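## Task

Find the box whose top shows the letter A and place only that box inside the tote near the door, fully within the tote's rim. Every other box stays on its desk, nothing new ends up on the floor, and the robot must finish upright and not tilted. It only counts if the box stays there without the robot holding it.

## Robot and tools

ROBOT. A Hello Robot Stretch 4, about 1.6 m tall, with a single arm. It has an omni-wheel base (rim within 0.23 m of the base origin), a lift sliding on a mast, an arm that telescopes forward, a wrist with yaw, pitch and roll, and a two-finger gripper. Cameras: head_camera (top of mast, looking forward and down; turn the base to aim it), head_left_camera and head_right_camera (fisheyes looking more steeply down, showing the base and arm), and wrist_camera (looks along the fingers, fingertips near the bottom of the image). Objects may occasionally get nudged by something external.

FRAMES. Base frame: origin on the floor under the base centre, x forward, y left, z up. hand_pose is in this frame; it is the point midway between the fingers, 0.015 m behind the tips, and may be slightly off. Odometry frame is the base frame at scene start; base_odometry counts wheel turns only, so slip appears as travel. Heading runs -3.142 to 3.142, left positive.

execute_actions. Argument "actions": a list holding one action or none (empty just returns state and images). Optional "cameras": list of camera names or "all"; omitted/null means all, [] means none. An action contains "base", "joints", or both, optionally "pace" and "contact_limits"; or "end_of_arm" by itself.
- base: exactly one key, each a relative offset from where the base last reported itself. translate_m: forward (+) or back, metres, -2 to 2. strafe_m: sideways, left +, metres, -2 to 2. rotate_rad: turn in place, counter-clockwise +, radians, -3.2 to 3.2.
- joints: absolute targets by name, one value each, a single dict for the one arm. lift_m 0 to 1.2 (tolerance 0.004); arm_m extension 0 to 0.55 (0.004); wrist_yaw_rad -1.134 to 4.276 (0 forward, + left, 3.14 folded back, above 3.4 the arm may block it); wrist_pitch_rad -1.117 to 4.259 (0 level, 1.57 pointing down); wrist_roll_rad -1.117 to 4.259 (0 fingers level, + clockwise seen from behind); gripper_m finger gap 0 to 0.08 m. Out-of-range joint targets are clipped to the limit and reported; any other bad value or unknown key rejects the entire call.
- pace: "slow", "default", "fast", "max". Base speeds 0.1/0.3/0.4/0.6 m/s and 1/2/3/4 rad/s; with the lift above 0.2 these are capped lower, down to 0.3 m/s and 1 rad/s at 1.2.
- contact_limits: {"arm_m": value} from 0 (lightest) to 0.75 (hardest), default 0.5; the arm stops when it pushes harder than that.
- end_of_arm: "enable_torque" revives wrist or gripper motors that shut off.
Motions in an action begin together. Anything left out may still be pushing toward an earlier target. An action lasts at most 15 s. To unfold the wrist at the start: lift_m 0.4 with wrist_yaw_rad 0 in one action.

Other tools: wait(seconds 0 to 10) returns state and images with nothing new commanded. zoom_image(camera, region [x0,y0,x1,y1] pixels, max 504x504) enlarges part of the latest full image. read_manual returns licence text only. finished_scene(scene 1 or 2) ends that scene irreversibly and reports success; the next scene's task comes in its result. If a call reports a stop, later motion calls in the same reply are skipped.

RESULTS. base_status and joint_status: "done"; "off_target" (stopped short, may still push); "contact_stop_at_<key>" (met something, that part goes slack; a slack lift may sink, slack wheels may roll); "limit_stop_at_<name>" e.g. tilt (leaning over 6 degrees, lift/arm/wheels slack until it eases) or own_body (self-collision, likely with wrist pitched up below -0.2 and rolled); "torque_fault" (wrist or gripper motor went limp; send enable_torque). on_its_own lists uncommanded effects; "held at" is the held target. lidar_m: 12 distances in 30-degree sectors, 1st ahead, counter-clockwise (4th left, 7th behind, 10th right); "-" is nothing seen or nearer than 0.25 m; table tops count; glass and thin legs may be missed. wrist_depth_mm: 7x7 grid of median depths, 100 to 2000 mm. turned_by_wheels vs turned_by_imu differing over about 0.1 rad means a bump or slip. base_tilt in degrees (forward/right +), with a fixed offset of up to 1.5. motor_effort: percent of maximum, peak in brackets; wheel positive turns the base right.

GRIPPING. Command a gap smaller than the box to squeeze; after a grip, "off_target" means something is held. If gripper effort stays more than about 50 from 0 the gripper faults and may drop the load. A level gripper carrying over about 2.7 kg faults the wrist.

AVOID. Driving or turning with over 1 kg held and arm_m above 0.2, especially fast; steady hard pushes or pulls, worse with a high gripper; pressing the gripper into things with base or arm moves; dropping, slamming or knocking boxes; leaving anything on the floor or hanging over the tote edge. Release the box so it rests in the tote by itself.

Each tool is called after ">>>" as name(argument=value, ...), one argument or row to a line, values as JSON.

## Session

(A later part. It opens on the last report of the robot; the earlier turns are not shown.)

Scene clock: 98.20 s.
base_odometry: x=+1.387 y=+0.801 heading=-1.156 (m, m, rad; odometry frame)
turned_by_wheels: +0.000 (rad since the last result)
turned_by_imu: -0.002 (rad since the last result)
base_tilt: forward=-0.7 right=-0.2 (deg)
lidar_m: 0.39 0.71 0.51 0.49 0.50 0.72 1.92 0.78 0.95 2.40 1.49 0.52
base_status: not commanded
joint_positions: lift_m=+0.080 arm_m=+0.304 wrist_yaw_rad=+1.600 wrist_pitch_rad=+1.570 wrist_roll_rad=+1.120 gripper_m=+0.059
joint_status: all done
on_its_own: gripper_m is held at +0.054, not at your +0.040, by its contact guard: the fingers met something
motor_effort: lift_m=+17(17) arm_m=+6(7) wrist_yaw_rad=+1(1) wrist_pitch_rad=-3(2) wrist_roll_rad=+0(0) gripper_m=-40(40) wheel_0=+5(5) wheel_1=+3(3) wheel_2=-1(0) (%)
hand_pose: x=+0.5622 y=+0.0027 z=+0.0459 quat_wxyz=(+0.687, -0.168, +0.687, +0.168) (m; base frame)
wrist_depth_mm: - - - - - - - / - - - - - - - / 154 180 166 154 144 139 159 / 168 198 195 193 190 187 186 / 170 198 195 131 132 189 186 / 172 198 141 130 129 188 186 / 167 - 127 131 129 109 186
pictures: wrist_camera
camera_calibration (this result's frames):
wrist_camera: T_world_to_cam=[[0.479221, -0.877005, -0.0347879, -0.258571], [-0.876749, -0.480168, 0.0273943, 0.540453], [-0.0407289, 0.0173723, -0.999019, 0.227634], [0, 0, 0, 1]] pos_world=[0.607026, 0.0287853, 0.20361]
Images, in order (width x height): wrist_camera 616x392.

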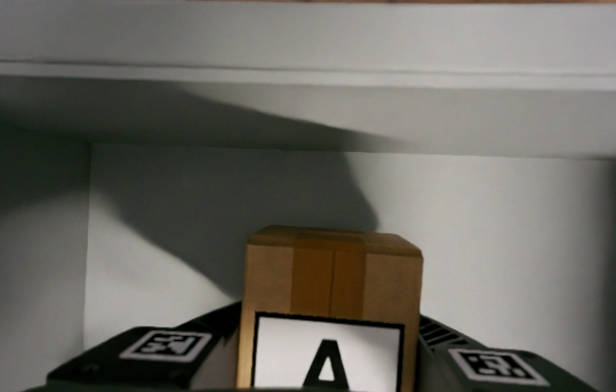

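>>> execute_actions(
  actions=[
    {"joints":{"lift_m":0.069}},
  ],
  cameras=[],
)

>>> execute_actions(
  actions=[
    {"joints":{"gripper_m":0.08}},
  ],
  cameras=[],
)

>>> execute_actions(
  actions=[
    {"joints":{"lift_m":0.3},"pace":"max"},
  ],
  cameras=["wrist_camera"],
)

Scene clock: 101.63 s.
base_odometry: x=+1.387 y=+0.801 heading=-1.156 (m, m, rad; odometry frame)
turned_by_wheels: +0.000 (rad since the last result)
turned_by_imu: -0.001 (rad since the last result)
base_tilt: forward=-0.6 right=-0.2 (deg)
lidar_m: 0.43 0.68 0.51 0.47 0.48 0.74 1.93 0.78 0.92 2.41 1.51 0.58
base_status: not commanded
joint_positions: lift_m=+0.069 arm_m=+0.304 wrist_yaw_rad=+1.600 wrist_pitch_rad=+1.570 wrist_roll_rad=+1.120 gripper_m=+0.059
joint_status: all done
on_its_own: gripper_m is held at +0.054, not at your +0.040, by its contact guard: the fingers met something
motor_effort: lift_m=+16(18) arm_m=+6(6) wrist_yaw_rad=+0(0) wrist_pitch_rad=-2(2) wrist_roll_rad=+0(1) gripper_m=-41(40) wheel_0=+5(5) wheel_1=+3(4) wheel_2=-1(0) (%)
hand_pose: x=+0.5622 y=+0.0027 z=+0.0350 quat_wxyz=(+0.687, -0.168, +0.687, +0.168) (m; base frame)
wrist_depth_mm: - - - - - - - / - - - - - - - / 155 180 166 154 144 139 158 / 169 187 184 182 179 177 176 / 170 187 185 131 132 177 175 / 172 187 141 131 129 178 176 / 167 - 127 131 129 109 176
pictures: none
No camera images: the call's "cameras" was empty. Leave "cameras" out to get every camera's image.

Scene clock: 102.57 s.
base_odometry: x=+1.387 y=+0.801 heading=-1.156 (m, m, rad; odometry frame)
turned_by_wheels: +0.000 (rad since the last result)
turned_by_imu: +0.000 (rad since the last result)
base_tilt: forward=-0.7 right=-0.1 (deg)
lidar_m: 0.40 0.70 0.51 0.47 0.50 0.74 1.93 0.78 0.92 2.41 1.50 0.53
base_status: not commanded
joint_positions: lift_m=+0.069 arm_m=+0.304 wrist_yaw_rad=+1.600 wrist_pitch_rad=+1.570 wrist_roll_rad=+1.120 gripper_m=+0.080
joint_status: all done
motor_effort: lift_m=+16(16) arm_m=+6(6) wrist_yaw_rad=+1(0) wrist_pitch_rad=-3(2) wrist_roll_rad=+0(0) gripper_m=-1(37) wheel_0=+5(5) wheel_1=+3(3) wheel_2=+0(1) (%)
hand_pose: x=+0.5622 y=+0.0027 z=+0.0350 quat_wxyz=(+0.687, -0.168, +0.687, +0.168) (m; base frame)
wrist_depth_mm: - - - - - - - / - - - - - - - / 154 180 165 154 144 139 158 / 169 187 185 182 180 177 176 / 170 187 185 132 141 177 175 / 172 187 146 132 130 177 176 / 159 - 133 132 131 118 176
pictures: none
No camera images: the call's "cameras" was empty. Leave "cameras" out to get every camera's image.

Scene clock: 103.80 s.
base_odometry: x=+1.387 y=+0.801 heading=-1.156 (m, m, rad; odometry frame)
turned_by_wheels: +0.000 (rad since the last result)
turned_by_imu: -0.001 (rad since the last result)
base_tilt: forward=-0.8 right=-0.1 (deg)
lidar_m: 0.43 0.69 0.51 0.48 0.50 0.72 1.93 0.78 0.92 2.38 1.47 0.56
base_status: not commanded
joint_positions: lift_m=+0.300 arm_m=+0.304 wrist_yaw_rad=+1.600 wrist_pitch_rad=+1.570 wrist_roll_rad=+1.120 gripper_m=+0.080
joint_status: all done
motor_effort: lift_m=+25(30) arm_m=+6(6) wrist_yaw_rad=+0(1) wrist_pitch_rad=-4(3) wrist_roll_rad=+0(0) gripper_m=-1(1) wheel_0=+5(5) wheel_1=+3(3) wheel_2=+0(0) (%)
hand_pose: x=+0.5622 y=+0.0027 z=+0.2653 quat_wxyz=(+0.687, -0.168, +0.687, +0.168) (m; base frame)
wrist_depth_mm: 436 427 421 418 410 410 402 / 436 430 421 415 410 404 399 / 439 427 421 415 410 404 399 / 436 427 418 415 410 349 399 / 436 430 418 364 404 370 397 / 433 427 332 415 410 342 402 / 436 - 149 336 325 119 399
pictures: wrist_camera
camera_calibration (this result's frames):
wrist_camera: T_world_to_cam=[[0.479234, -0.876997, -0.034788, -0.250956], [-0.876741, -0.480181, 0.0273942, 0.534455], [-0.0407292, 0.0173718, -0.999019, 0.446786], [0, 0, 0, 1]] pos_world=[0.607043, 0.028786, 0.422976]
Images, in order (width x height): wrist_camera 616x392.

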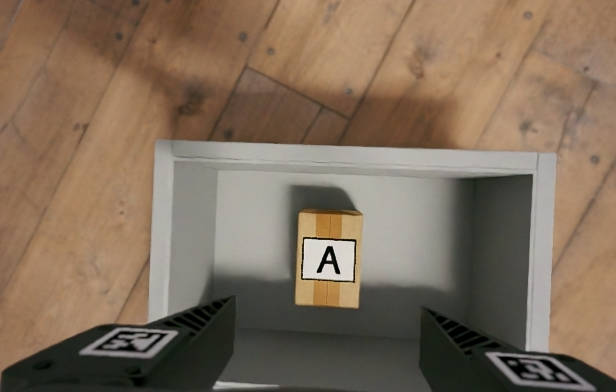

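>>> finished_scene(
  scene=1,
)

The scene is finished: the task was done.


## Next scene

Find the box whose top shows the letter X and place only that box inside the tote near the door, fully within the tote's rim. Every other box stays on its desk, nothing new ends up on the floor, and the robot must finish upright and not tilted. It only counts if the box stays there without the robot holding it.

>>> execute_actions(
  actions=[],
)

Scene clock: 0.00 s.
base_odometry: x=+0.000 y=+0.000 heading=+0.000 (m, m, rad; odometry frame)
turned_by_wheels: +0.000 (rad since the last result)
turned_by_imu: +0.000 (rad since the last result)
base_tilt: forward=-0.7 right=-0.2 (deg)
lidar_m: 0.80 0.88 1.49 2.06 1.07 0.87 0.86 0.99 0.82 0.83 0.96 0.80
base_status: not commanded
joint_positions: lift_m=+0.294 arm_m=-0.001 wrist_yaw_rad=+3.250 wrist_pitch_rad=+0.008 wrist_roll_rad=-0.009 gripper_m=+0.040
joint_status: not commanded
motor_effort: lift_m=+21 arm_m=-1 wrist_yaw_rad=+1 wrist_pitch_rad=-10 wrist_roll_rad=+1 gripper_m=-3 wheel_0=+1 wheel_1=+0 wheel_2=+1 (%)
hand_pose: x=-0.0510 y=+0.0640 z=+0.4706 quat_wxyz=(-0.054, -0.004, -0.005, +0.999) (m; base frame)
wrist_depth_mm: - - 137 1042 991 904 854 / - - 122 182 991 931 854 / - - 131 190 991 931 854 / 150 143 141 1042 991 917 854 / 199 1281 1182 1078 991 917 854 / 201 1281 158 1060 976 917 866 / 199 - 102 1060 135 108 854
pictures: head_camera, head_left_camera, head_right_camera, wrist_camera
camera_calibration (this result's frames):
wrist_camera: T_world_to_cam=[[-0.141884, 0.989432, 0.0298875, -0.0777152], [0.0320905, 0.0347746, -0.99888, 0.51702], [-0.989363, -0.140766, -0.0366854, 0.134766], [0, 0, 0, 1]] pos_world=[0.105714, 0.0778851, 0.523708]
Images, in order (width x height): head_camera 420x560, head_left_camera 420x672, head_right_camera 420x672, wrist_camera 616x392.

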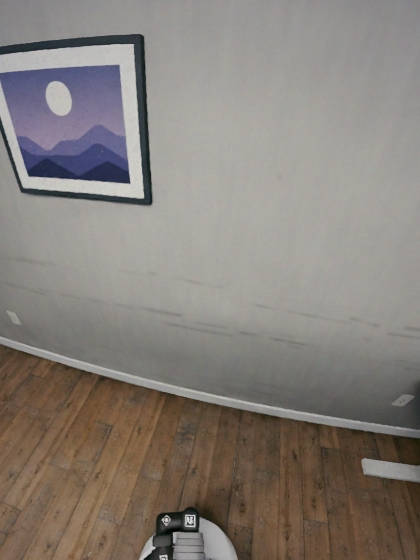

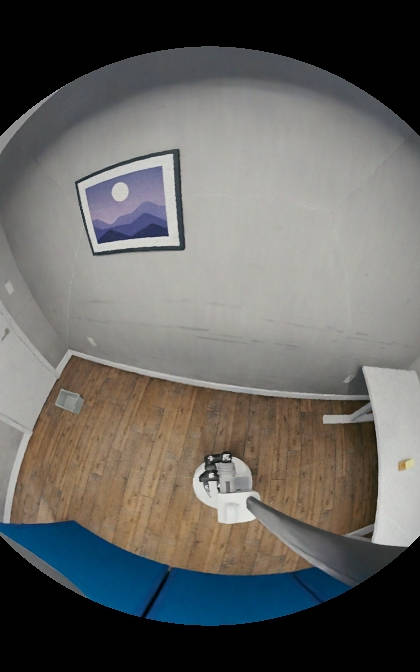

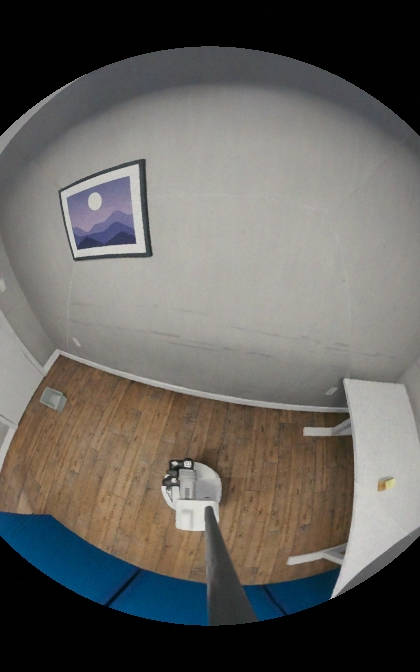

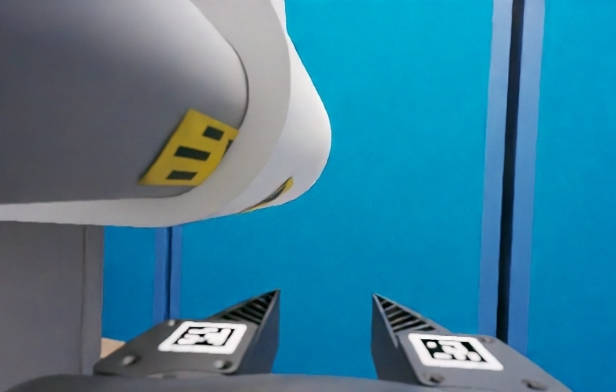

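>>> execute_actions(
  actions=[
    {"base":{"rotate_rad":1.63},"joints":{"lift_m":0.4,"wrist_yaw_rad":1.57,"gripper_m":0.08},"pace":"max"},
  ],
  cameras=["head_camera"],
)

>>> execute_actions(
  actions=[
    {"base":{"translate_m":1.63},"joints":{"wrist_pitch_rad":1.57,"wrist_roll_rad":1.57},"pace":"max"},
  ],
  cameras=[],
)

>>> execute_actions(
  actions=[
    {"base":{"rotate_rad":1.3},"pace":"max"},
  ],
  cameras=["head_camera"],
)

Scene clock: 6.03 s.
base_odometry: x=+0.000 y=+0.000 heading=+1.630 (m, m, rad; odometry frame)
turned_by_wheels: +1.630 (rad since the last result)
turned_by_imu: +1.622 (rad since the last result)
base_tilt: forward=-0.7 right=-0.2 (deg)
lidar_m: 2.05 1.02 0.86 0.86 0.96 0.83 0.84 0.95 0.80 0.80 0.93 1.48
base_status: done
joint_positions: lift_m=+0.400 arm_m=-0.001 wrist_yaw_rad=+1.570 wrist_pitch_rad=+0.008 wrist_roll_rad=-0.009 gripper_m=+0.080
joint_status: all done
motor_effort: lift_m=+25(29) arm_m=-1(1) wrist_yaw_rad=-2(10) wrist_pitch_rad=-10(10) wrist_roll_rad=+1(2) gripper_m=-1(1) wheel_0=-3(14) wheel_1=-2(14) wheel_2=+1(13) (%)
hand_pose: x=+0.2574 y=+0.2126 z=+0.5763 quat_wxyz=(+0.707, -0.006, -0.001, +0.707) (m; base frame)
wrist_depth_mm: 1060 960 878 820 778 715 668 / 1060 960 878 820 768 723 683 / 1078 960 891 831 778 723 676 / 1060 976 891 831 778 715 683 / 1060 976 891 831 778 723 676 / 1078 946 170 831 768 715 683 / - - 150 842 778 109 668
pictures: head_camera
Images, in order (width x height): head_camera 420x560.

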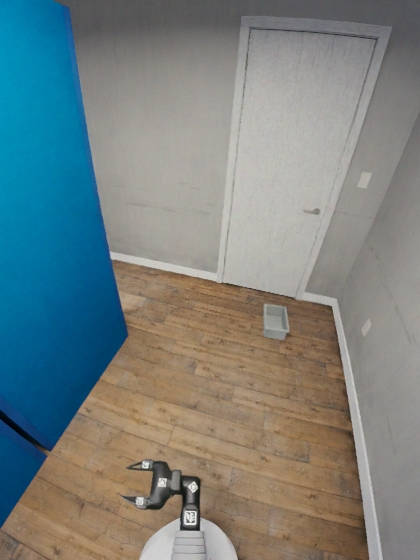

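Scene clock: 10.53 s.
base_odometry: x=-0.097 y=+1.627 heading=+1.630 (m, m, rad; odometry frame)
turned_by_wheels: +0.001 (rad since the last result)
turned_by_imu: +0.001 (rad since the last result)
base_tilt: forward=-0.7 right=-0.2 (deg)
lidar_m: 0.50 0.63 1.12 0.83 0.62 0.92 2.48 1.44 0.60 0.56 0.58 0.49
base_status: done
joint_positions: lift_m=+0.400 arm_m=-0.001 wrist_yaw_rad=+1.570 wrist_pitch_rad=+1.570 wrist_roll_rad=+1.570 gripper_m=+0.080
joint_status: all done
motor_effort: lift_m=+24(25) arm_m=-1(1) wrist_yaw_rad=+0(1) wrist_pitch_rad=-4(5) wrist_roll_rad=+3(7) gripper_m=-1(1) wheel_0=+4(15) wheel_1=+3(10) wheel_2=+1(15) (%)
hand_pose: x=+0.2573 y=+0.0001 z=+0.3653 quat_wxyz=(+0.707, +0.000, +0.707, +0.001) (m; base frame)
wrist_depth_mm: 535 530 521 512 508 439 375 / 530 530 525 517 512 504 500 / 539 530 525 521 517 508 500 / 539 535 525 521 517 508 504 / 544 535 530 521 517 512 504 / 544 535 169 351 359 512 508 / - - 150 312 304 109 -
pictures: none
No camera images: the call's "cameras" was empty. Leave "cameras" out to get every camera's image.

Scene clock: 12.07 s.
base_odometry: x=-0.097 y=+1.627 heading=+2.930 (m, m, rad; odometry frame)
turned_by_wheels: +1.299 (rad since the last result)
turned_by_imu: +1.294 (rad since the last result)
base_tilt: forward=-0.8 right=-0.1 (deg)
lidar_m: 2.09 0.59 0.65 1.82 1.78 1.31 0.58 0.60 0.48 0.48 0.54 0.76
base_status: done
joint_positions: lift_m=+0.400 arm_m=-0.001 wrist_yaw_rad=+1.570 wrist_pitch_rad=+1.570 wrist_roll_rad=+1.570 gripper_m=+0.080
joint_status: not commanded
motor_effort: lift_m=+24(24) arm_m=-1(1) wrist_yaw_rad=-1(2) wrist_pitch_rad=-4(2) wrist_roll_rad=+3(3) gripper_m=-2(1) wheel_0=-4(15) wheel_1=-2(16) wheel_2=-1(11) (%)
hand_pose: x=+0.2573 y=+0.0001 z=+0.3653 quat_wxyz=(+0.707, +0.000, +0.707, +0.000) (m; base frame)
wrist_depth_mm: 530 530 521 512 512 504 500 / 539 530 521 521 512 504 500 / 539 530 525 521 512 508 500 / 539 530 525 521 517 508 504 / 544 535 530 521 517 512 504 / 544 535 170 353 359 512 508 / - - 150 312 306 109 -
pictures: head_camera
Images, in order (width x height): head_camera 420x560.

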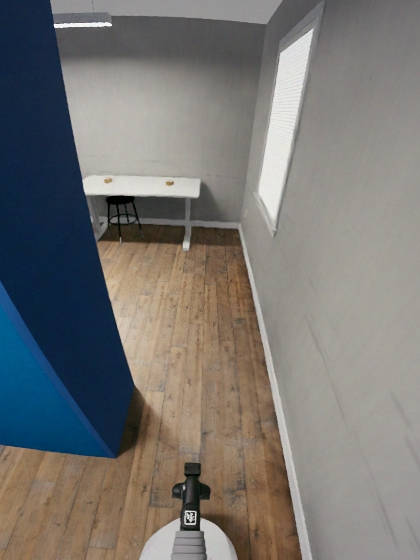

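>>> execute_actions(
  actions=[
    {"base":{"translate_m":1.8},"pace":"max"},
  ],
  cameras=["head_camera","head_left_camera"],
)

>>> zoom_image(
  camera="head_camera",
  region=[0,220,170,310],
)

Scene clock: 20.33 s.
base_odometry: x=-1.857 y=+2.004 heading=+2.931 (m, m, rad; odometry frame)
turned_by_wheels: +0.001 (rad since the last result)
turned_by_imu: +0.000 (rad since the last result)
base_tilt: forward=-0.8 right=-0.2 (deg)
lidar_m: 0.89 0.92 1.26 2.37 1.24 0.96 2.03 0.77 0.55 0.49 0.53 0.75
base_status: done
joint_positions: lift_m=+0.400 arm_m=-0.001 wrist_yaw_rad=+1.570 wrist_pitch_rad=+1.570 wrist_roll_rad=+1.570 gripper_m=+0.080
joint_status: not commanded
motor_effort: lift_m=+24(24) arm_m=-1(1) wrist_yaw_rad=+0(0) wrist_pitch_rad=-6(3) wrist_roll_rad=+3(3) gripper_m=-1(1) wheel_0=+5(15) wheel_1=+4(11) wheel_2=+1(16) (%)
hand_pose: x=+0.2573 y=+0.0001 z=+0.3653 quat_wxyz=(+0.707, +0.000, +0.707, +0.000) (m; base frame)
wrist_depth_mm: 535 530 525 517 508 500 500 / 535 530 525 517 512 504 500 / 539 535 525 521 512 508 500 / 544 535 530 521 517 508 504 / 544 539 530 521 517 512 504 / 544 539 170 353 359 512 508 / - - 150 312 304 109 -
pictures: head_camera, head_left_camera
Images, in order (width x height): head_camera 420x560, head_left_camera 420x672.

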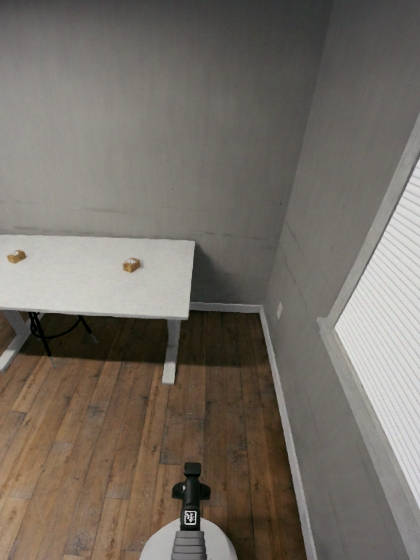

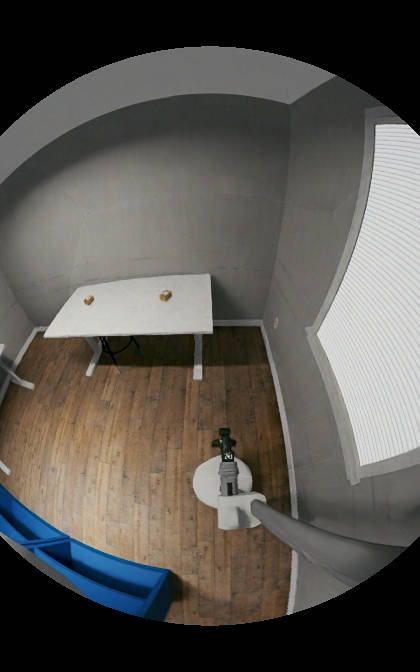

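Region (0, 220, 170, 310) of head_camera's 420x560 image, scaled by 2.965, with more detail than that image has; it fills the top 267 rows of this view, and the rest is white.

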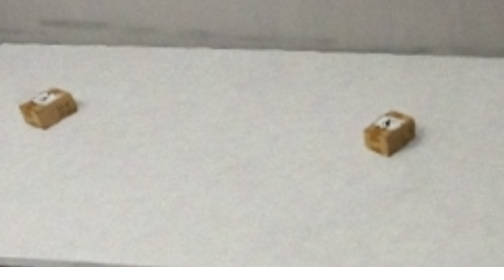

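>>> execute_actions(
  actions=[
    {"base":{"strafe_m":0.8},"joints":{"lift_m":1.15,"wrist_yaw_rad":0,"wrist_roll_rad":0,"wrist_pitch_rad":0.9,"arm_m":0.55},"pace":"max"},
  ],
  cameras=["wrist_camera","head_left_camera"],
)

Scene clock: 25.40 s.
base_odometry: x=-2.025 y=+1.222 heading=+2.931 (m, m, rad; odometry frame)
turned_by_wheels: +0.000 (rad since the last result)
turned_by_imu: -0.003 (rad since the last result)
base_tilt: forward=-0.7 right=-0.2 (deg)
lidar_m: 0.87 0.90 1.63 1.55 1.23 0.87 0.86 0.90 1.39 1.29 1.36 0.94
base_status: done
joint_positions: lift_m=+1.150 arm_m=+0.548 wrist_yaw_rad=+0.000 wrist_pitch_rad=+0.902 wrist_roll_rad=+0.000 gripper_m=+0.080
joint_status: all done
joint sent to its limit — the command would take arm_m past its upper limit, so that joint was sent only as far as its limit.
motor_effort: lift_m=+24(28) arm_m=+7(9) wrist_yaw_rad=-1(4) wrist_pitch_rad=-6(9) wrist_roll_rad=+1(1) gripper_m=-1(1) wheel_0=-1(19) wheel_1=+0(22) wheel_2=+0(0) (%)
hand_pose: x=+0.8505 y=-0.0874 z=+1.1611 quat_wxyz=(+0.900, +0.000, +0.436, +0.000) (m; base frame)
wrist_depth_mm: 1008 991 976 960 946 946 931 / 991 976 976 976 960 946 931 / 866 854 854 854 842 831 831 / 768 759 750 750 750 723 741 / 691 683 683 676 668 668 668 / 634 621 170 615 615 609 609 / - - 150 574 564 109 -
pictures: head_left_camera, wrist_camera
camera_calibration (this result's frames):
wrist_camera: T_world_to_cam=[[0.0374217, -0.9992, -0.0141116, -0.0958741], [-0.801079, -0.0215539, -0.59817, 1.42152], [0.597387, 0.0336891, -0.801245, 0.584137], [0, 0, 0, 1]] pos_world=[0.793382, -0.0848372, 1.31699]
Images, in order (width x height): head_left_camera 420x672, wrist_camera 616x392.

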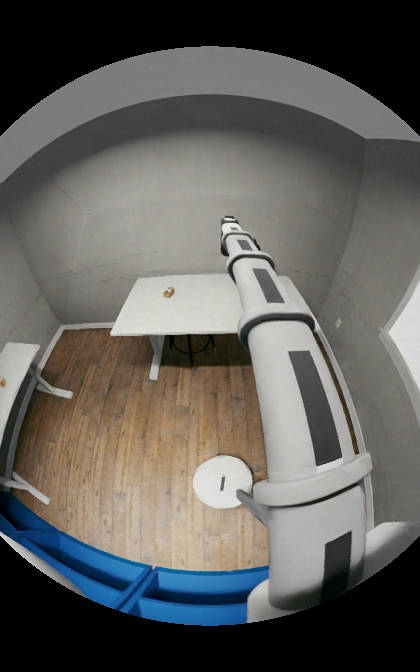

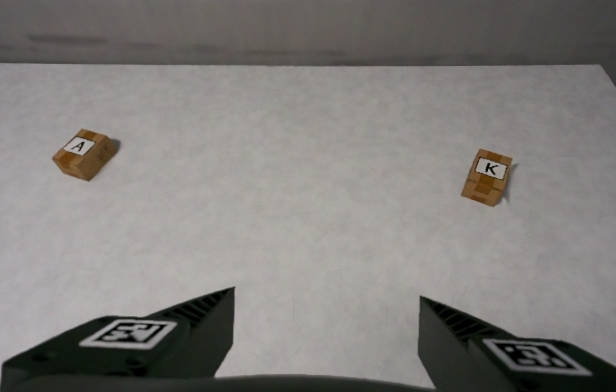

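>>> execute_actions(
  actions=[
    {"base":{"rotate_rad":1.6},"joints":{"wrist_pitch_rad":0.5},"pace":"fast"},
  ],
  cameras=["wrist_camera","head_left_camera"],
)

>>> zoom_image(
  camera="wrist_camera",
  region=[130,110,500,240],
)

Scene clock: 30.57 s.
base_odometry: x=-2.025 y=+1.222 heading=-1.754 (m, m, rad; odometry frame)
turned_by_wheels: +1.599 (rad since the last result)
turned_by_imu: +1.591 (rad since the last result)
base_tilt: forward=-0.8 right=-0.1 (deg)
lidar_m: 1.56 1.16 0.89 0.84 0.90 1.38 1.30 1.40 0.88 0.87 0.93 1.61
base_status: done
joint_positions: lift_m=+1.150 arm_m=+0.548 wrist_yaw_rad=+0.000 wrist_pitch_rad=+0.503 wrist_roll_rad=+0.000 gripper_m=+0.080
joint_status: all done
motor_effort: lift_m=+24(24) arm_m=+6(7) wrist_yaw_rad=+0(1) wrist_pitch_rad=-11(14) wrist_roll_rad=+0(0) gripper_m=-1(2) wheel_0=-7(13) wheel_1=-4(5) wheel_2=-3(9) (%)
hand_pose: x=+0.9051 y=-0.0874 z=+1.2255 quat_wxyz=(+0.969, +0.000, +0.249, +0.000) (m; base frame)
wrist_depth_mm: 1576 1576 1576 1537 1464 1464 1430 / 1537 1708 1661 1618 1618 1576 1537 / 1808 1756 1708 1708 1661 1618 1661 / 1618 1255 1255 1255 1281 1255 1397 / 1366 1921 1098 1098 1042 1060 1025 / 1661 1756 170 1863 1863 1708 1863 / - - 150 1618 1576 109 1618
pictures: head_left_camera, wrist_camera
camera_calibration (this result's frames):
wrist_camera: T_world_to_cam=[[0.039783, -0.999207, 0.00141131, -0.11819], [-0.505774, -0.0213552, -0.862402, 1.56028], [0.861748, 0.0335951, -0.506223, 0.00227819], [0, 0, 0, 1]] pos_world=[0.791886, -0.0848528, 1.34691]
Images, in order (width x height): head_left_camera 420x672, wrist_camera 616x392.

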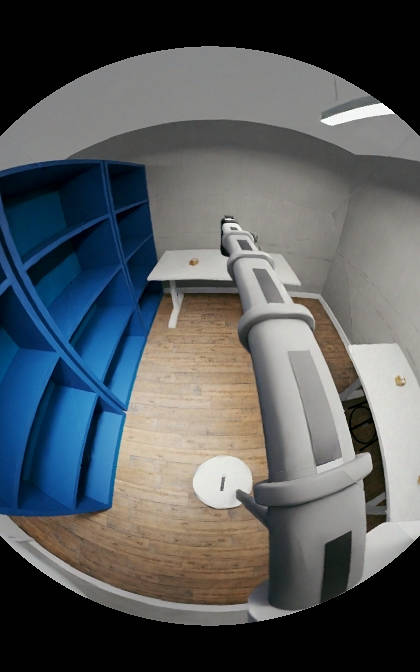

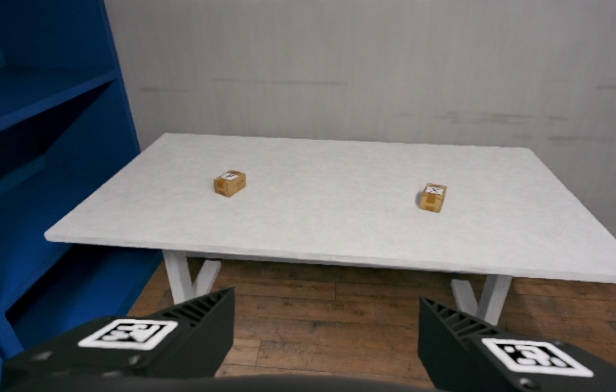

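Region (130, 110, 500, 240) of wrist_camera's 616x392 image, scaled by 1.362; it fills the top 177 rows of this view, and the rest is white.

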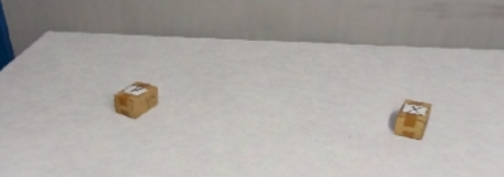

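>>> execute_actions(
  actions=[
    {"base":{"rotate_rad":-0.225},"joints":{"wrist_pitch_rad":1.57,"wrist_yaw_rad":1.57,"wrist_roll_rad":1.85,"lift_m":0.7,"arm_m":0.46},"pace":"max"},
  ],
  cameras=[],
)

>>> execute_actions(
  actions=[
    {"base":{"translate_m":1.17},"joints":{"lift_m":0.94},"pace":"max"},
  ],
  cameras=["wrist_camera"],
)

Scene clock: 36.10 s.
base_odometry: x=-2.025 y=+1.222 heading=-1.977 (m, m, rad; odometry frame)
turned_by_wheels: -0.224 (rad since the last result)
turned_by_imu: -0.225 (rad since the last result)
base_tilt: forward=-0.7 right=-0.1 (deg)
lidar_m: 1.55 1.54 0.95 0.85 0.87 1.50 1.29 1.31 1.00 0.87 0.90 1.07
base_status: done
joint_positions: lift_m=+0.700 arm_m=+0.461 wrist_yaw_rad=+1.570 wrist_pitch_rad=+1.570 wrist_roll_rad=+1.850 gripper_m=+0.080
joint_status: all done
motor_effort: lift_m=+17(21) arm_m=-7(6) wrist_yaw_rad=+3(9) wrist_pitch_rad=+0(6) wrist_roll_rad=+3(6) gripper_m=-1(0) wheel_0=+6(11) wheel_1=+6(11) wheel_2=+4(9) (%)
hand_pose: x=+0.7195 y=+0.0001 z=+0.6658 quat_wxyz=(+0.700, +0.099, +0.700, -0.098) (m; base frame)
wrist_depth_mm: 842 842 820 820 809 798 788 / 854 842 831 820 809 798 788 / 854 842 831 820 820 798 798 / 854 854 842 820 820 809 798 / 866 854 842 831 820 809 798 / 854 842 169 831 820 809 798 / - - 150 831 831 109 809
pictures: none
No camera images: the call's "cameras" was empty. Leave "cameras" out to get every camera's image.

Scene clock: 40.17 s.
base_odometry: x=-2.487 y=+0.147 heading=-1.976 (m, m, rad; odometry frame)
turned_by_wheels: +0.001 (rad since the last result)
turned_by_imu: +0.000 (rad since the last result)
base_tilt: forward=-0.7 right=-0.2 (deg)
lidar_m: 0.41 0.43 0.53 1.07 1.06 1.31 2.49 1.18 0.77 0.84 1.48 0.47
base_status: done
joint_positions: lift_m=+0.940 arm_m=+0.461 wrist_yaw_rad=+1.570 wrist_pitch_rad=+1.570 wrist_roll_rad=+1.850 gripper_m=+0.080
joint_status: all done
motor_effort: lift_m=+24(29) arm_m=-6(6) wrist_yaw_rad=+1(3) wrist_pitch_rad=-1(2) wrist_roll_rad=+3(3) gripper_m=-1(2) wheel_0=+5(13) wheel_1=+5(11) wheel_2=+2(17) (%)
hand_pose: x=+0.7194 y=+0.0001 z=+0.9053 quat_wxyz=(+0.700, +0.099, +0.700, -0.098) (m; base frame)
wrist_depth_mm: 343 340 336 330 329 324 320 / 345 340 338 334 329 327 322 / 347 342 338 336 332 327 324 / 349 345 342 336 332 329 325 / 349 345 342 286 332 329 327 / 351 345 169 289 334 330 329 / - - 150 340 338 109 -
pictures: wrist_camera
camera_calibration (this result's frames):
wrist_camera: T_world_to_cam=[[-0.256152, -0.966001, -0.0350462, 0.222997], [-0.966467, 0.255259, 0.028005, 0.717441], [-0.018107, 0.0410445, -0.998993, 1.07633], [0, 0, 0, 1]] pos_world=[0.769993, -0.0118948, 1.06297]
Images, in order (width x height): wrist_camera 616x392.

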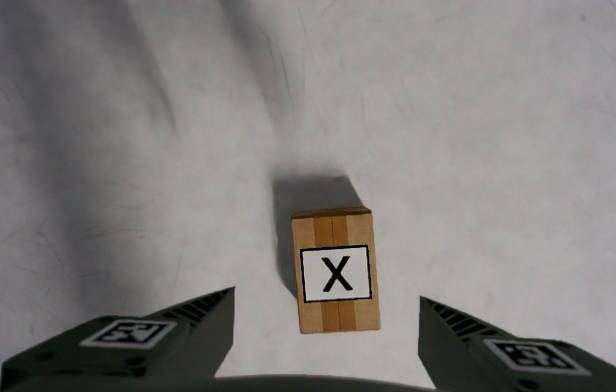

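>>> execute_actions(
  actions=[
    {"joints":{"lift_m":0.785,"wrist_roll_rad":1.67,"wrist_yaw_rad":1.5,"arm_m":0.455}},
  ],
  cameras=["wrist_camera"],
)

>>> execute_actions(
  actions=[
    {"joints":{"gripper_m":0.04}},
  ],
  cameras=[],
)

>>> execute_actions(
  actions=[
    {"joints":{"lift_m":0.81},"pace":"fast"},
  ],
  cameras=["wrist_camera"],
)

Scene clock: 44.87 s.
base_odometry: x=-2.487 y=+0.147 heading=-1.976 (m, m, rad; odometry frame)
turned_by_wheels: +0.000 (rad since the last result)
turned_by_imu: -0.002 (rad since the last result)
base_tilt: forward=-0.7 right=-0.2 (deg)
lidar_m: 0.41 0.42 0.53 1.05 1.06 1.31 2.49 1.22 0.77 0.86 1.48 0.44
base_status: not commanded
joint_positions: lift_m=+0.785 arm_m=+0.456 wrist_yaw_rad=+1.500 wrist_pitch_rad=+1.570 wrist_roll_rad=+1.670 gripper_m=+0.080
joint_status: all done
motor_effort: lift_m=+16(22) arm_m=-7(8) wrist_yaw_rad=-1(2) wrist_pitch_rad=-1(2) wrist_roll_rad=+0(5) gripper_m=-1(1) wheel_0=+5(5) wheel_1=+5(5) wheel_2=+2(2) (%)
hand_pose: x=+0.7143 y=-0.0060 z=+0.7510 quat_wxyz=(+0.705, +0.060, +0.705, -0.060) (m; base frame)
wrist_depth_mm: 185 182 180 178 176 174 173 / 186 183 181 179 177 175 174 / 186 184 182 180 178 176 174 / 187 185 183 180 178 176 175 / 188 186 183 131 132 177 176 / 189 186 141 131 130 177 177 / - - 133 132 131 109 -
pictures: wrist_camera
camera_calibration (this result's frames):
wrist_camera: T_world_to_cam=[[-0.14867, -0.988268, -0.0349678, 0.133448], [-0.988635, 0.14774, 0.0278214, 0.733702], [-0.0223288, 0.0387065, -0.999001, 0.925347], [0, 0, 0, 1]] pos_world=[0.765865, -0.0123317, 0.908676]
Images, in order (width x height): wrist_camera 616x392.

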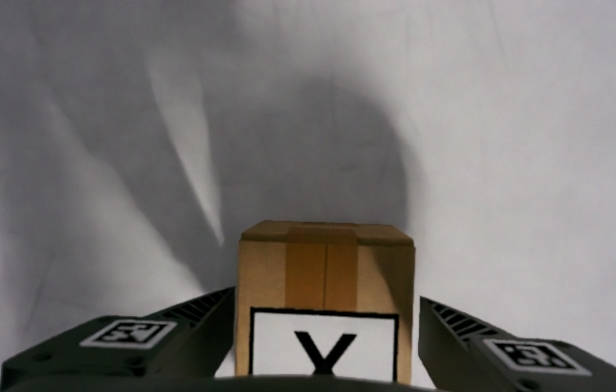

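Scene clock: 45.87 s.
base_odometry: x=-2.487 y=+0.147 heading=-1.976 (m, m, rad; odometry frame)
turned_by_wheels: +0.000 (rad since the last result)
turned_by_imu: +0.000 (rad since the last result)
base_tilt: forward=-0.7 right=-0.2 (deg)
lidar_m: 0.40 0.41 0.53 1.05 1.06 1.31 2.48 1.19 0.76 0.84 1.48 0.47
base_status: not commanded
joint_positions: lift_m=+0.785 arm_m=+0.456 wrist_yaw_rad=+1.500 wrist_pitch_rad=+1.570 wrist_roll_rad=+1.670 gripper_m=+0.059
joint_status: gripper_m off_target (ended at +0.059, target +0.040)
on_its_own: gripper_m is held at +0.053, not at your +0.040, by its contact guard: the fingers met something
motor_effort: lift_m=+16(16) arm_m=-7(7) wrist_yaw_rad=-2(1) wrist_pitch_rad=-5(1) wrist_roll_rad=+1(0) gripper_m=-39(38) wheel_0=+5(5) wheel_1=+5(5) wheel_2=+2(2) (%)
hand_pose: x=+0.7143 y=-0.0060 z=+0.7510 quat_wxyz=(+0.705, +0.060, +0.705, -0.060) (m; base frame)
wrist_depth_mm: 185 182 180 179 176 174 173 / 186 183 181 179 177 175 174 / 186 184 182 180 178 176 174 / 187 185 183 180 178 177 175 / 188 186 183 132 132 177 176 / 189 186 133 131 130 177 177 / 190 - 126 131 130 107 -
pictures: none
No camera images: the call's "cameras" was empty. Leave "cameras" out to get every camera's image.

Scene clock: 46.60 s.
base_odometry: x=-2.487 y=+0.147 heading=-1.976 (m, m, rad; odometry frame)
turned_by_wheels: +0.000 (rad since the last result)
turned_by_imu: +0.000 (rad since the last result)
base_tilt: forward=-0.8 right=-0.1 (deg)
lidar_m: 0.41 0.42 0.51 1.05 1.06 1.32 2.49 1.20 0.77 0.87 1.47 0.47
base_status: not commanded
joint_positions: lift_m=+0.810 arm_m=+0.456 wrist_yaw_rad=+1.500 wrist_pitch_rad=+1.570 wrist_roll_rad=+1.670 gripper_m=+0.059
joint_status: all done
on_its_own: gripper_m is held at +0.053, not at your +0.040, by its contact guard: the fingers met something
motor_effort: lift_m=+26(27) arm_m=-7(7) wrist_yaw_rad=+0(0) wrist_pitch_rad=-3(2) wrist_roll_rad=+0(0) gripper_m=-40(40) wheel_0=+5(5) wheel_1=+5(5) wheel_2=+2(2) (%)
hand_pose: x=+0.7143 y=-0.0060 z=+0.7751 quat_wxyz=(+0.705, +0.060, +0.705, -0.060) (m; base frame)
wrist_depth_mm: 210 207 204 202 200 198 196 / 211 208 206 203 200 198 197 / 211 209 207 204 201 199 198 / 212 210 207 205 202 200 198 / 213 211 208 132 132 202 199 / 214 211 133 131 130 202 200 / 216 - 126 132 130 107 -
pictures: wrist_camera
camera_calibration (this result's frames):
wrist_camera: T_world_to_cam=[[-0.148639, -0.988273, -0.0349612, 0.134261], [-0.988639, 0.14771, 0.0278208, 0.733023], [-0.0223305, 0.0386993, -0.999001, 0.949468], [0, 0, 0, 1]] pos_world=[0.765853, -0.0123321, 0.932821]
Images, in order (width x height): wrist_camera 616x392.

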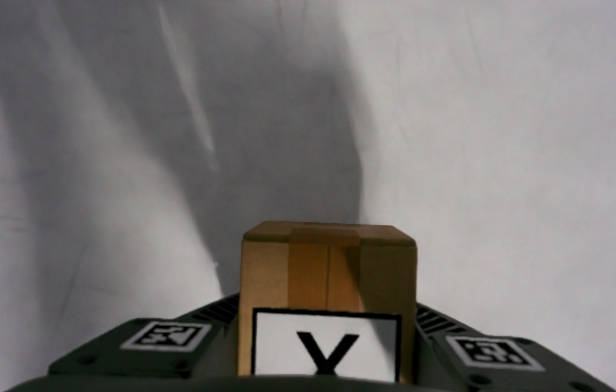

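>>> execute_actions(
  actions=[
    {"base":{"translate_m":-2},"joints":{"arm_m":0.05},"pace":"max"},
  ],
  cameras=[],
)

>>> execute_actions(
  actions=[
    {"base":{"rotate_rad":1.79},"joints":{"lift_m":0.35,"wrist_roll_rad":1.6},"pace":"fast"},
  ],
  cameras=["head_camera"],
)

>>> execute_actions(
  actions=[
    {"base":{"translate_m":1.65},"joints":{"arm_m":0.38},"pace":"max"},
  ],
  cameras=["wrist_camera","head_camera"],
)

Scene clock: 59.53 s.
base_odometry: x=-1.696 y=+1.984 heading=-1.977 (m, m, rad; odometry frame)
turned_by_wheels: -0.001 (rad since the last result)
turned_by_imu: -0.005 (rad since the last result)
base_tilt: forward=-0.7 right=-0.1 (deg)
lidar_m: 2.38 1.24 0.85 0.95 0.94 0.58 0.51 0.46 0.61 1.03 1.05 1.25
base_status: done
joint_positions: lift_m=+0.810 arm_m=+0.051 wrist_yaw_rad=+1.500 wrist_pitch_rad=+1.570 wrist_roll_rad=+1.670 gripper_m=+0.059
joint_status: all done
on_its_own: gripper_m is held at +0.053, not at your +0.040, by its contact guard: the fingers met something
motor_effort: lift_m=+26(26) arm_m=-6(8) wrist_yaw_rad=+0(2) wrist_pitch_rad=-3(3) wrist_roll_rad=+0(0) gripper_m=-40(40) wheel_0=-5(12) wheel_1=-4(15) wheel_2=+0(13) (%)
hand_pose: x=+0.3093 y=-0.0060 z=+0.7751 quat_wxyz=(+0.705, +0.060, +0.705, -0.060) (m; base frame)
wrist_depth_mm: 960 960 931 931 917 904 904 / 976 946 946 931 917 904 904 / 976 960 946 946 931 917 904 / 976 960 946 931 931 917 904 / 976 976 960 131 132 917 904 / 991 976 133 131 130 931 917 / 991 - 126 131 130 107 917
pictures: none
No camera images: the call's "cameras" was empty. Leave "cameras" out to get every camera's image.

Scene clock: 61.77 s.
base_odometry: x=-1.696 y=+1.984 heading=-0.188 (m, m, rad; odometry frame)
turned_by_wheels: +1.789 (rad since the last result)
turned_by_imu: +1.782 (rad since the last result)
base_tilt: forward=-0.8 right=-0.2 (deg)
lidar_m: 1.76 0.72 0.55 0.50 0.51 0.76 1.06 1.11 1.57 2.37 0.97 0.82
base_status: done
joint_positions: lift_m=+0.350 arm_m=+0.051 wrist_yaw_rad=+1.500 wrist_pitch_rad=+1.570 wrist_roll_rad=+1.600 gripper_m=+0.059
joint_status: all done
on_its_own: gripper_m is held at +0.053, not at your +0.040, by its contact guard: the fingers met something
motor_effort: lift_m=+17(24) arm_m=-7(7) wrist_yaw_rad=+0(0) wrist_pitch_rad=-1(2) wrist_roll_rad=+0(1) gripper_m=-39(40) wheel_0=-5(13) wheel_1=-6(12) wheel_2=-2(8) (%)
hand_pose: x=+0.3093 y=-0.0060 z=+0.3159 quat_wxyz=(+0.706, +0.036, +0.706, -0.035) (m; base frame)
wrist_depth_mm: 484 477 469 462 462 455 449 / 484 484 473 469 462 455 452 / 488 480 473 469 462 459 455 / 488 480 477 469 466 459 452 / 488 484 477 132 132 462 455 / 492 484 133 131 130 466 459 / 496 - 126 132 130 107 459
pictures: head_camera
Images, in order (width x height): head_camera 420x560.

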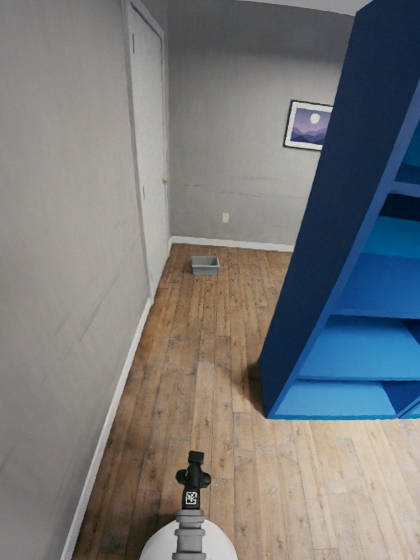

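Scene clock: 66.23 s.
base_odometry: x=-0.075 y=+1.677 heading=-0.187 (m, m, rad; odometry frame)
turned_by_wheels: +0.001 (rad since the last result)
turned_by_imu: +0.000 (rad since the last result)
base_tilt: forward=-0.7 right=-0.1 (deg)
lidar_m: 0.54 0.58 0.42 0.41 0.46 0.66 2.40 0.68 0.68 2.21 1.67 0.60
base_status: done
joint_positions: lift_m=+0.350 arm_m=+0.379 wrist_yaw_rad=+1.500 wrist_pitch_rad=+1.570 wrist_roll_rad=+1.600 gripper_m=+0.059
joint_status: all done
on_its_own: gripper_m is held at +0.053, not at your +0.040, by its contact guard: the fingers met something
motor_effort: lift_m=+17(17) arm_m=+7(5) wrist_yaw_rad=+0(1) wrist_pitch_rad=-3(1) wrist_roll_rad=+0(1) gripper_m=-39(40) wheel_0=+5(13) wheel_1=+3(15) wheel_2=+2(16) (%)
hand_pose: x=+0.6370 y=-0.0060 z=+0.3159 quat_wxyz=(+0.706, +0.036, +0.706, -0.035) (m; base frame)
wrist_depth_mm: 477 473 469 466 455 452 449 / 484 477 469 466 459 366 445 / 484 480 397 462 459 436 449 / 484 480 469 466 459 452 449 / 488 480 397 132 132 436 366 / 492 484 133 131 130 351 455 / 492 - 126 132 130 107 455
pictures: head_camera, wrist_camera
camera_calibration (this result's frames):
wrist_camera: T_world_to_cam=[[-0.0794871, -0.996222, -0.0349885, 0.0625973], [-0.996525, 0.0785363, 0.0277596, 0.673956], [-0.0249069, 0.0370734, -0.999002, 0.490603], [0, 0, 0, 1]] pos_world=[0.688809, -0.00875757, 0.473595]
Images, in order (width x height): head_camera 420x560, wrist_camera 616x392.

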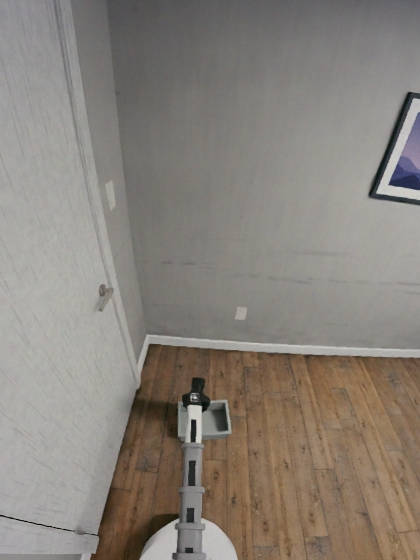

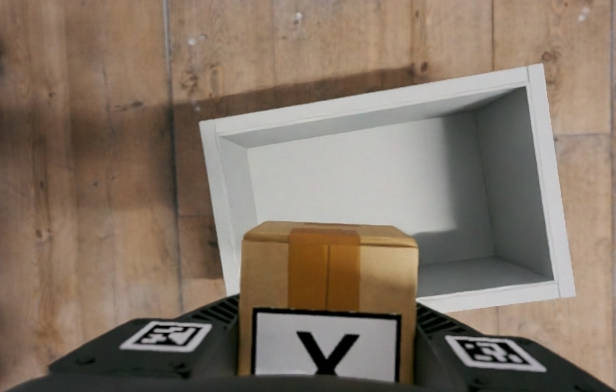

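>>> execute_actions(
  actions=[
    {"base":{"strafe_m":-0.05},"joints":{"lift_m":0.085,"wrist_roll_rad":1.4,"arm_m":0.41},"pace":"fast"},
  ],
  cameras=[],
)

>>> execute_actions(
  actions=[
    {"joints":{"lift_m":0.069}},
  ],
  cameras=["wrist_camera"],
)

>>> execute_actions(
  actions=[
    {"joints":{"gripper_m":0.08}},
  ],
  cameras=[],
)

>>> execute_actions(
  actions=[
    {"joints":{"lift_m":0.3},"pace":"max"},
  ],
  cameras=["wrist_camera"],
)

Scene clock: 72.10 s.
base_odometry: x=-0.084 y=+1.628 heading=-0.187 (m, m, rad; odometry frame)
turned_by_wheels: +0.000 (rad since the last result)
turned_by_imu: -0.002 (rad since the last result)
base_tilt: forward=-0.7 right=-0.2 (deg)
lidar_m: 0.56 0.65 0.46 0.44 0.51 0.76 2.44 0.61 0.69 2.26 1.66 1.26
base_status: done
joint_positions: lift_m=+0.085 arm_m=+0.409 wrist_yaw_rad=+1.500 wrist_pitch_rad=+1.570 wrist_roll_rad=+1.400 gripper_m=+0.059
joint_status: all done
on_its_own: gripper_m is held at +0.053, not at your +0.040, by its contact guard: the fingers met something
motor_effort: lift_m=+17(17) arm_m=+7(7) wrist_yaw_rad=+0(1) wrist_pitch_rad=-2(0) wrist_roll_rad=+0(2) gripper_m=-40(40) wheel_0=+1(17) wheel_1=-2(14) wheel_2=+0(1) (%)
hand_pose: x=+0.6669 y=-0.0060 z=+0.0509 quat_wxyz=(+0.706, -0.035, +0.706, +0.035) (m; base frame)
wrist_depth_mm: - - - - - - - / 137 129 125 125 120 122 - / 181 202 199 196 194 191 190 / 182 202 200 198 195 193 191 / 184 204 200 132 132 193 191 / 187 204 132 131 130 194 193 / 180 - 126 132 130 107 -
pictures: none
No camera images: the call's "cameras" was empty. Leave "cameras" out to get every camera's image.

Scene clock: 72.83 s.
base_odometry: x=-0.084 y=+1.628 heading=-0.187 (m, m, rad; odometry frame)
turned_by_wheels: +0.000 (rad since the last result)
turned_by_imu: +0.000 (rad since the last result)
base_tilt: forward=-0.8 right=-0.2 (deg)
lidar_m: 0.55 0.66 0.48 0.46 0.52 0.73 2.45 0.64 0.69 2.21 1.68 1.28
base_status: not commanded
joint_positions: lift_m=+0.069 arm_m=+0.409 wrist_yaw_rad=+1.500 wrist_pitch_rad=+1.570 wrist_roll_rad=+1.400 gripper_m=+0.059
joint_status: all done
on_its_own: gripper_m is held at +0.053, not at your +0.040, by its contact guard: the fingers met something
motor_effort: lift_m=+16(17) arm_m=+7(7) wrist_yaw_rad=+1(0) wrist_pitch_rad=-1(3) wrist_roll_rad=+0(1) gripper_m=-40(39) wheel_0=+0(1) wheel_1=-2(2) wheel_2=+0(0) (%)
hand_pose: x=+0.6669 y=-0.0060 z=+0.0349 quat_wxyz=(+0.706, -0.035, +0.706, +0.035) (m; base frame)
wrist_depth_mm: - - - - - - - / 137 129 125 125 120 122 - / 181 185 183 181 178 177 175 / 182 186 183 181 179 178 175 / 185 187 185 132 132 178 176 / 187 187 133 131 130 178 177 / 180 - 126 131 130 107 -
pictures: wrist_camera
camera_calibration (this result's frames):
wrist_camera: T_world_to_cam=[[0.11997, -0.992167, -0.0348084, -0.0778944], [-0.992274, -0.120951, 0.027612, 0.707603], [-0.0316058, 0.0312269, -0.999012, 0.215096], [0, 0, 0, 1]] pos_world=[0.71828, 0.00158442, 0.192634]
Images, in order (width x height): wrist_camera 616x392.

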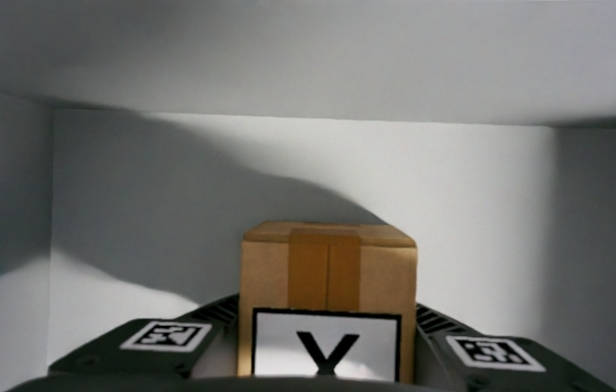

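Scene clock: 73.77 s.
base_odometry: x=-0.084 y=+1.628 heading=-0.187 (m, m, rad; odometry frame)
turned_by_wheels: +0.000 (rad since the last result)
turned_by_imu: +0.000 (rad since the last result)
base_tilt: forward=-0.7 right=-0.1 (deg)
lidar_m: 0.57 0.65 0.48 0.46 0.52 0.76 2.42 0.63 0.67 2.22 1.68 1.27
base_status: not commanded
joint_positions: lift_m=+0.069 arm_m=+0.409 wrist_yaw_rad=+1.500 wrist_pitch_rad=+1.570 wrist_roll_rad=+1.400 gripper_m=+0.080
joint_status: all done
motor_effort: lift_m=+16(16) arm_m=+7(7) wrist_yaw_rad=+1(3) wrist_pitch_rad=-2(5) wrist_roll_rad=+0(1) gripper_m=-1(39) wheel_0=+1(0) wheel_1=-2(2) wheel_2=+0(0) (%)
hand_pose: x=+0.6669 y=-0.0060 z=+0.0349 quat_wxyz=(+0.706, -0.035, +0.706, +0.035) (m; base frame)
wrist_depth_mm: - - - - - - - / 136 129 125 125 120 122 - / 181 186 183 181 179 177 175 / 182 186 183 182 179 177 176 / 185 187 185 132 133 178 177 / 186 187 142 132 131 178 177 / - - 134 132 132 109 -
pictures: none
No camera images: the call's "cameras" was empty. Leave "cameras" out to get every camera's image.

Scene clock: 75.00 s.
base_odometry: x=-0.084 y=+1.628 heading=-0.187 (m, m, rad; odometry frame)
turned_by_wheels: +0.000 (rad since the last result)
turned_by_imu: -0.001 (rad since the last result)
base_tilt: forward=-0.8 right=-0.3 (deg)
lidar_m: 0.57 0.65 0.47 0.45 0.51 0.76 2.41 0.64 0.68 2.25 1.66 1.28
base_status: not commanded
joint_positions: lift_m=+0.300 arm_m=+0.409 wrist_yaw_rad=+1.500 wrist_pitch_rad=+1.570 wrist_roll_rad=+1.400 gripper_m=+0.080
joint_status: all done
motor_effort: lift_m=+24(30) arm_m=+7(7) wrist_yaw_rad=+0(2) wrist_pitch_rad=-4(1) wrist_roll_rad=+0(0) gripper_m=-1(1) wheel_0=+0(1) wheel_1=-2(2) wheel_2=+0(0) (%)
hand_pose: x=+0.6670 y=-0.0060 z=+0.2653 quat_wxyz=(+0.706, -0.035, +0.706, +0.035) (m; base frame)
wrist_depth_mm: 427 424 418 413 407 402 399 / 430 424 418 415 410 404 399 / 433 427 379 357 319 301 402 / 433 430 418 415 410 345 402 / 436 430 421 364 410 342 404 / 439 306 169 397 413 291 407 / - - 150 320 306 109 -
pictures: wrist_camera
camera_calibration (this result's frames):
wrist_camera: T_world_to_cam=[[0.119985, -0.992165, -0.0348084, -0.0698878], [-0.992272, -0.120967, 0.027612, 0.701249], [-0.0316063, 0.0312264, -0.999012, 0.44521], [0, 0, 0, 1]] pos_world=[0.718287, 0.00158526, 0.422975]
Images, in order (width x height): wrist_camera 616x392.

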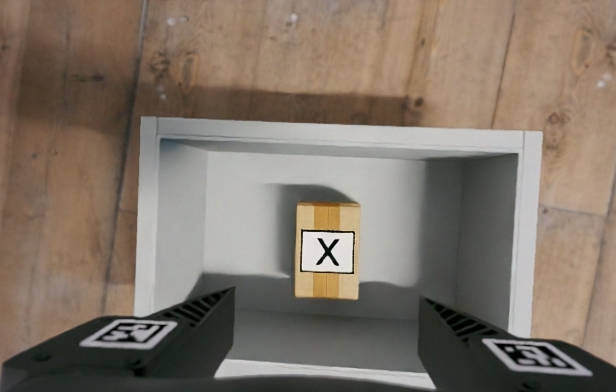

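>>> finished_scene(
  scene=2,
)

The scene is finished: the task was done.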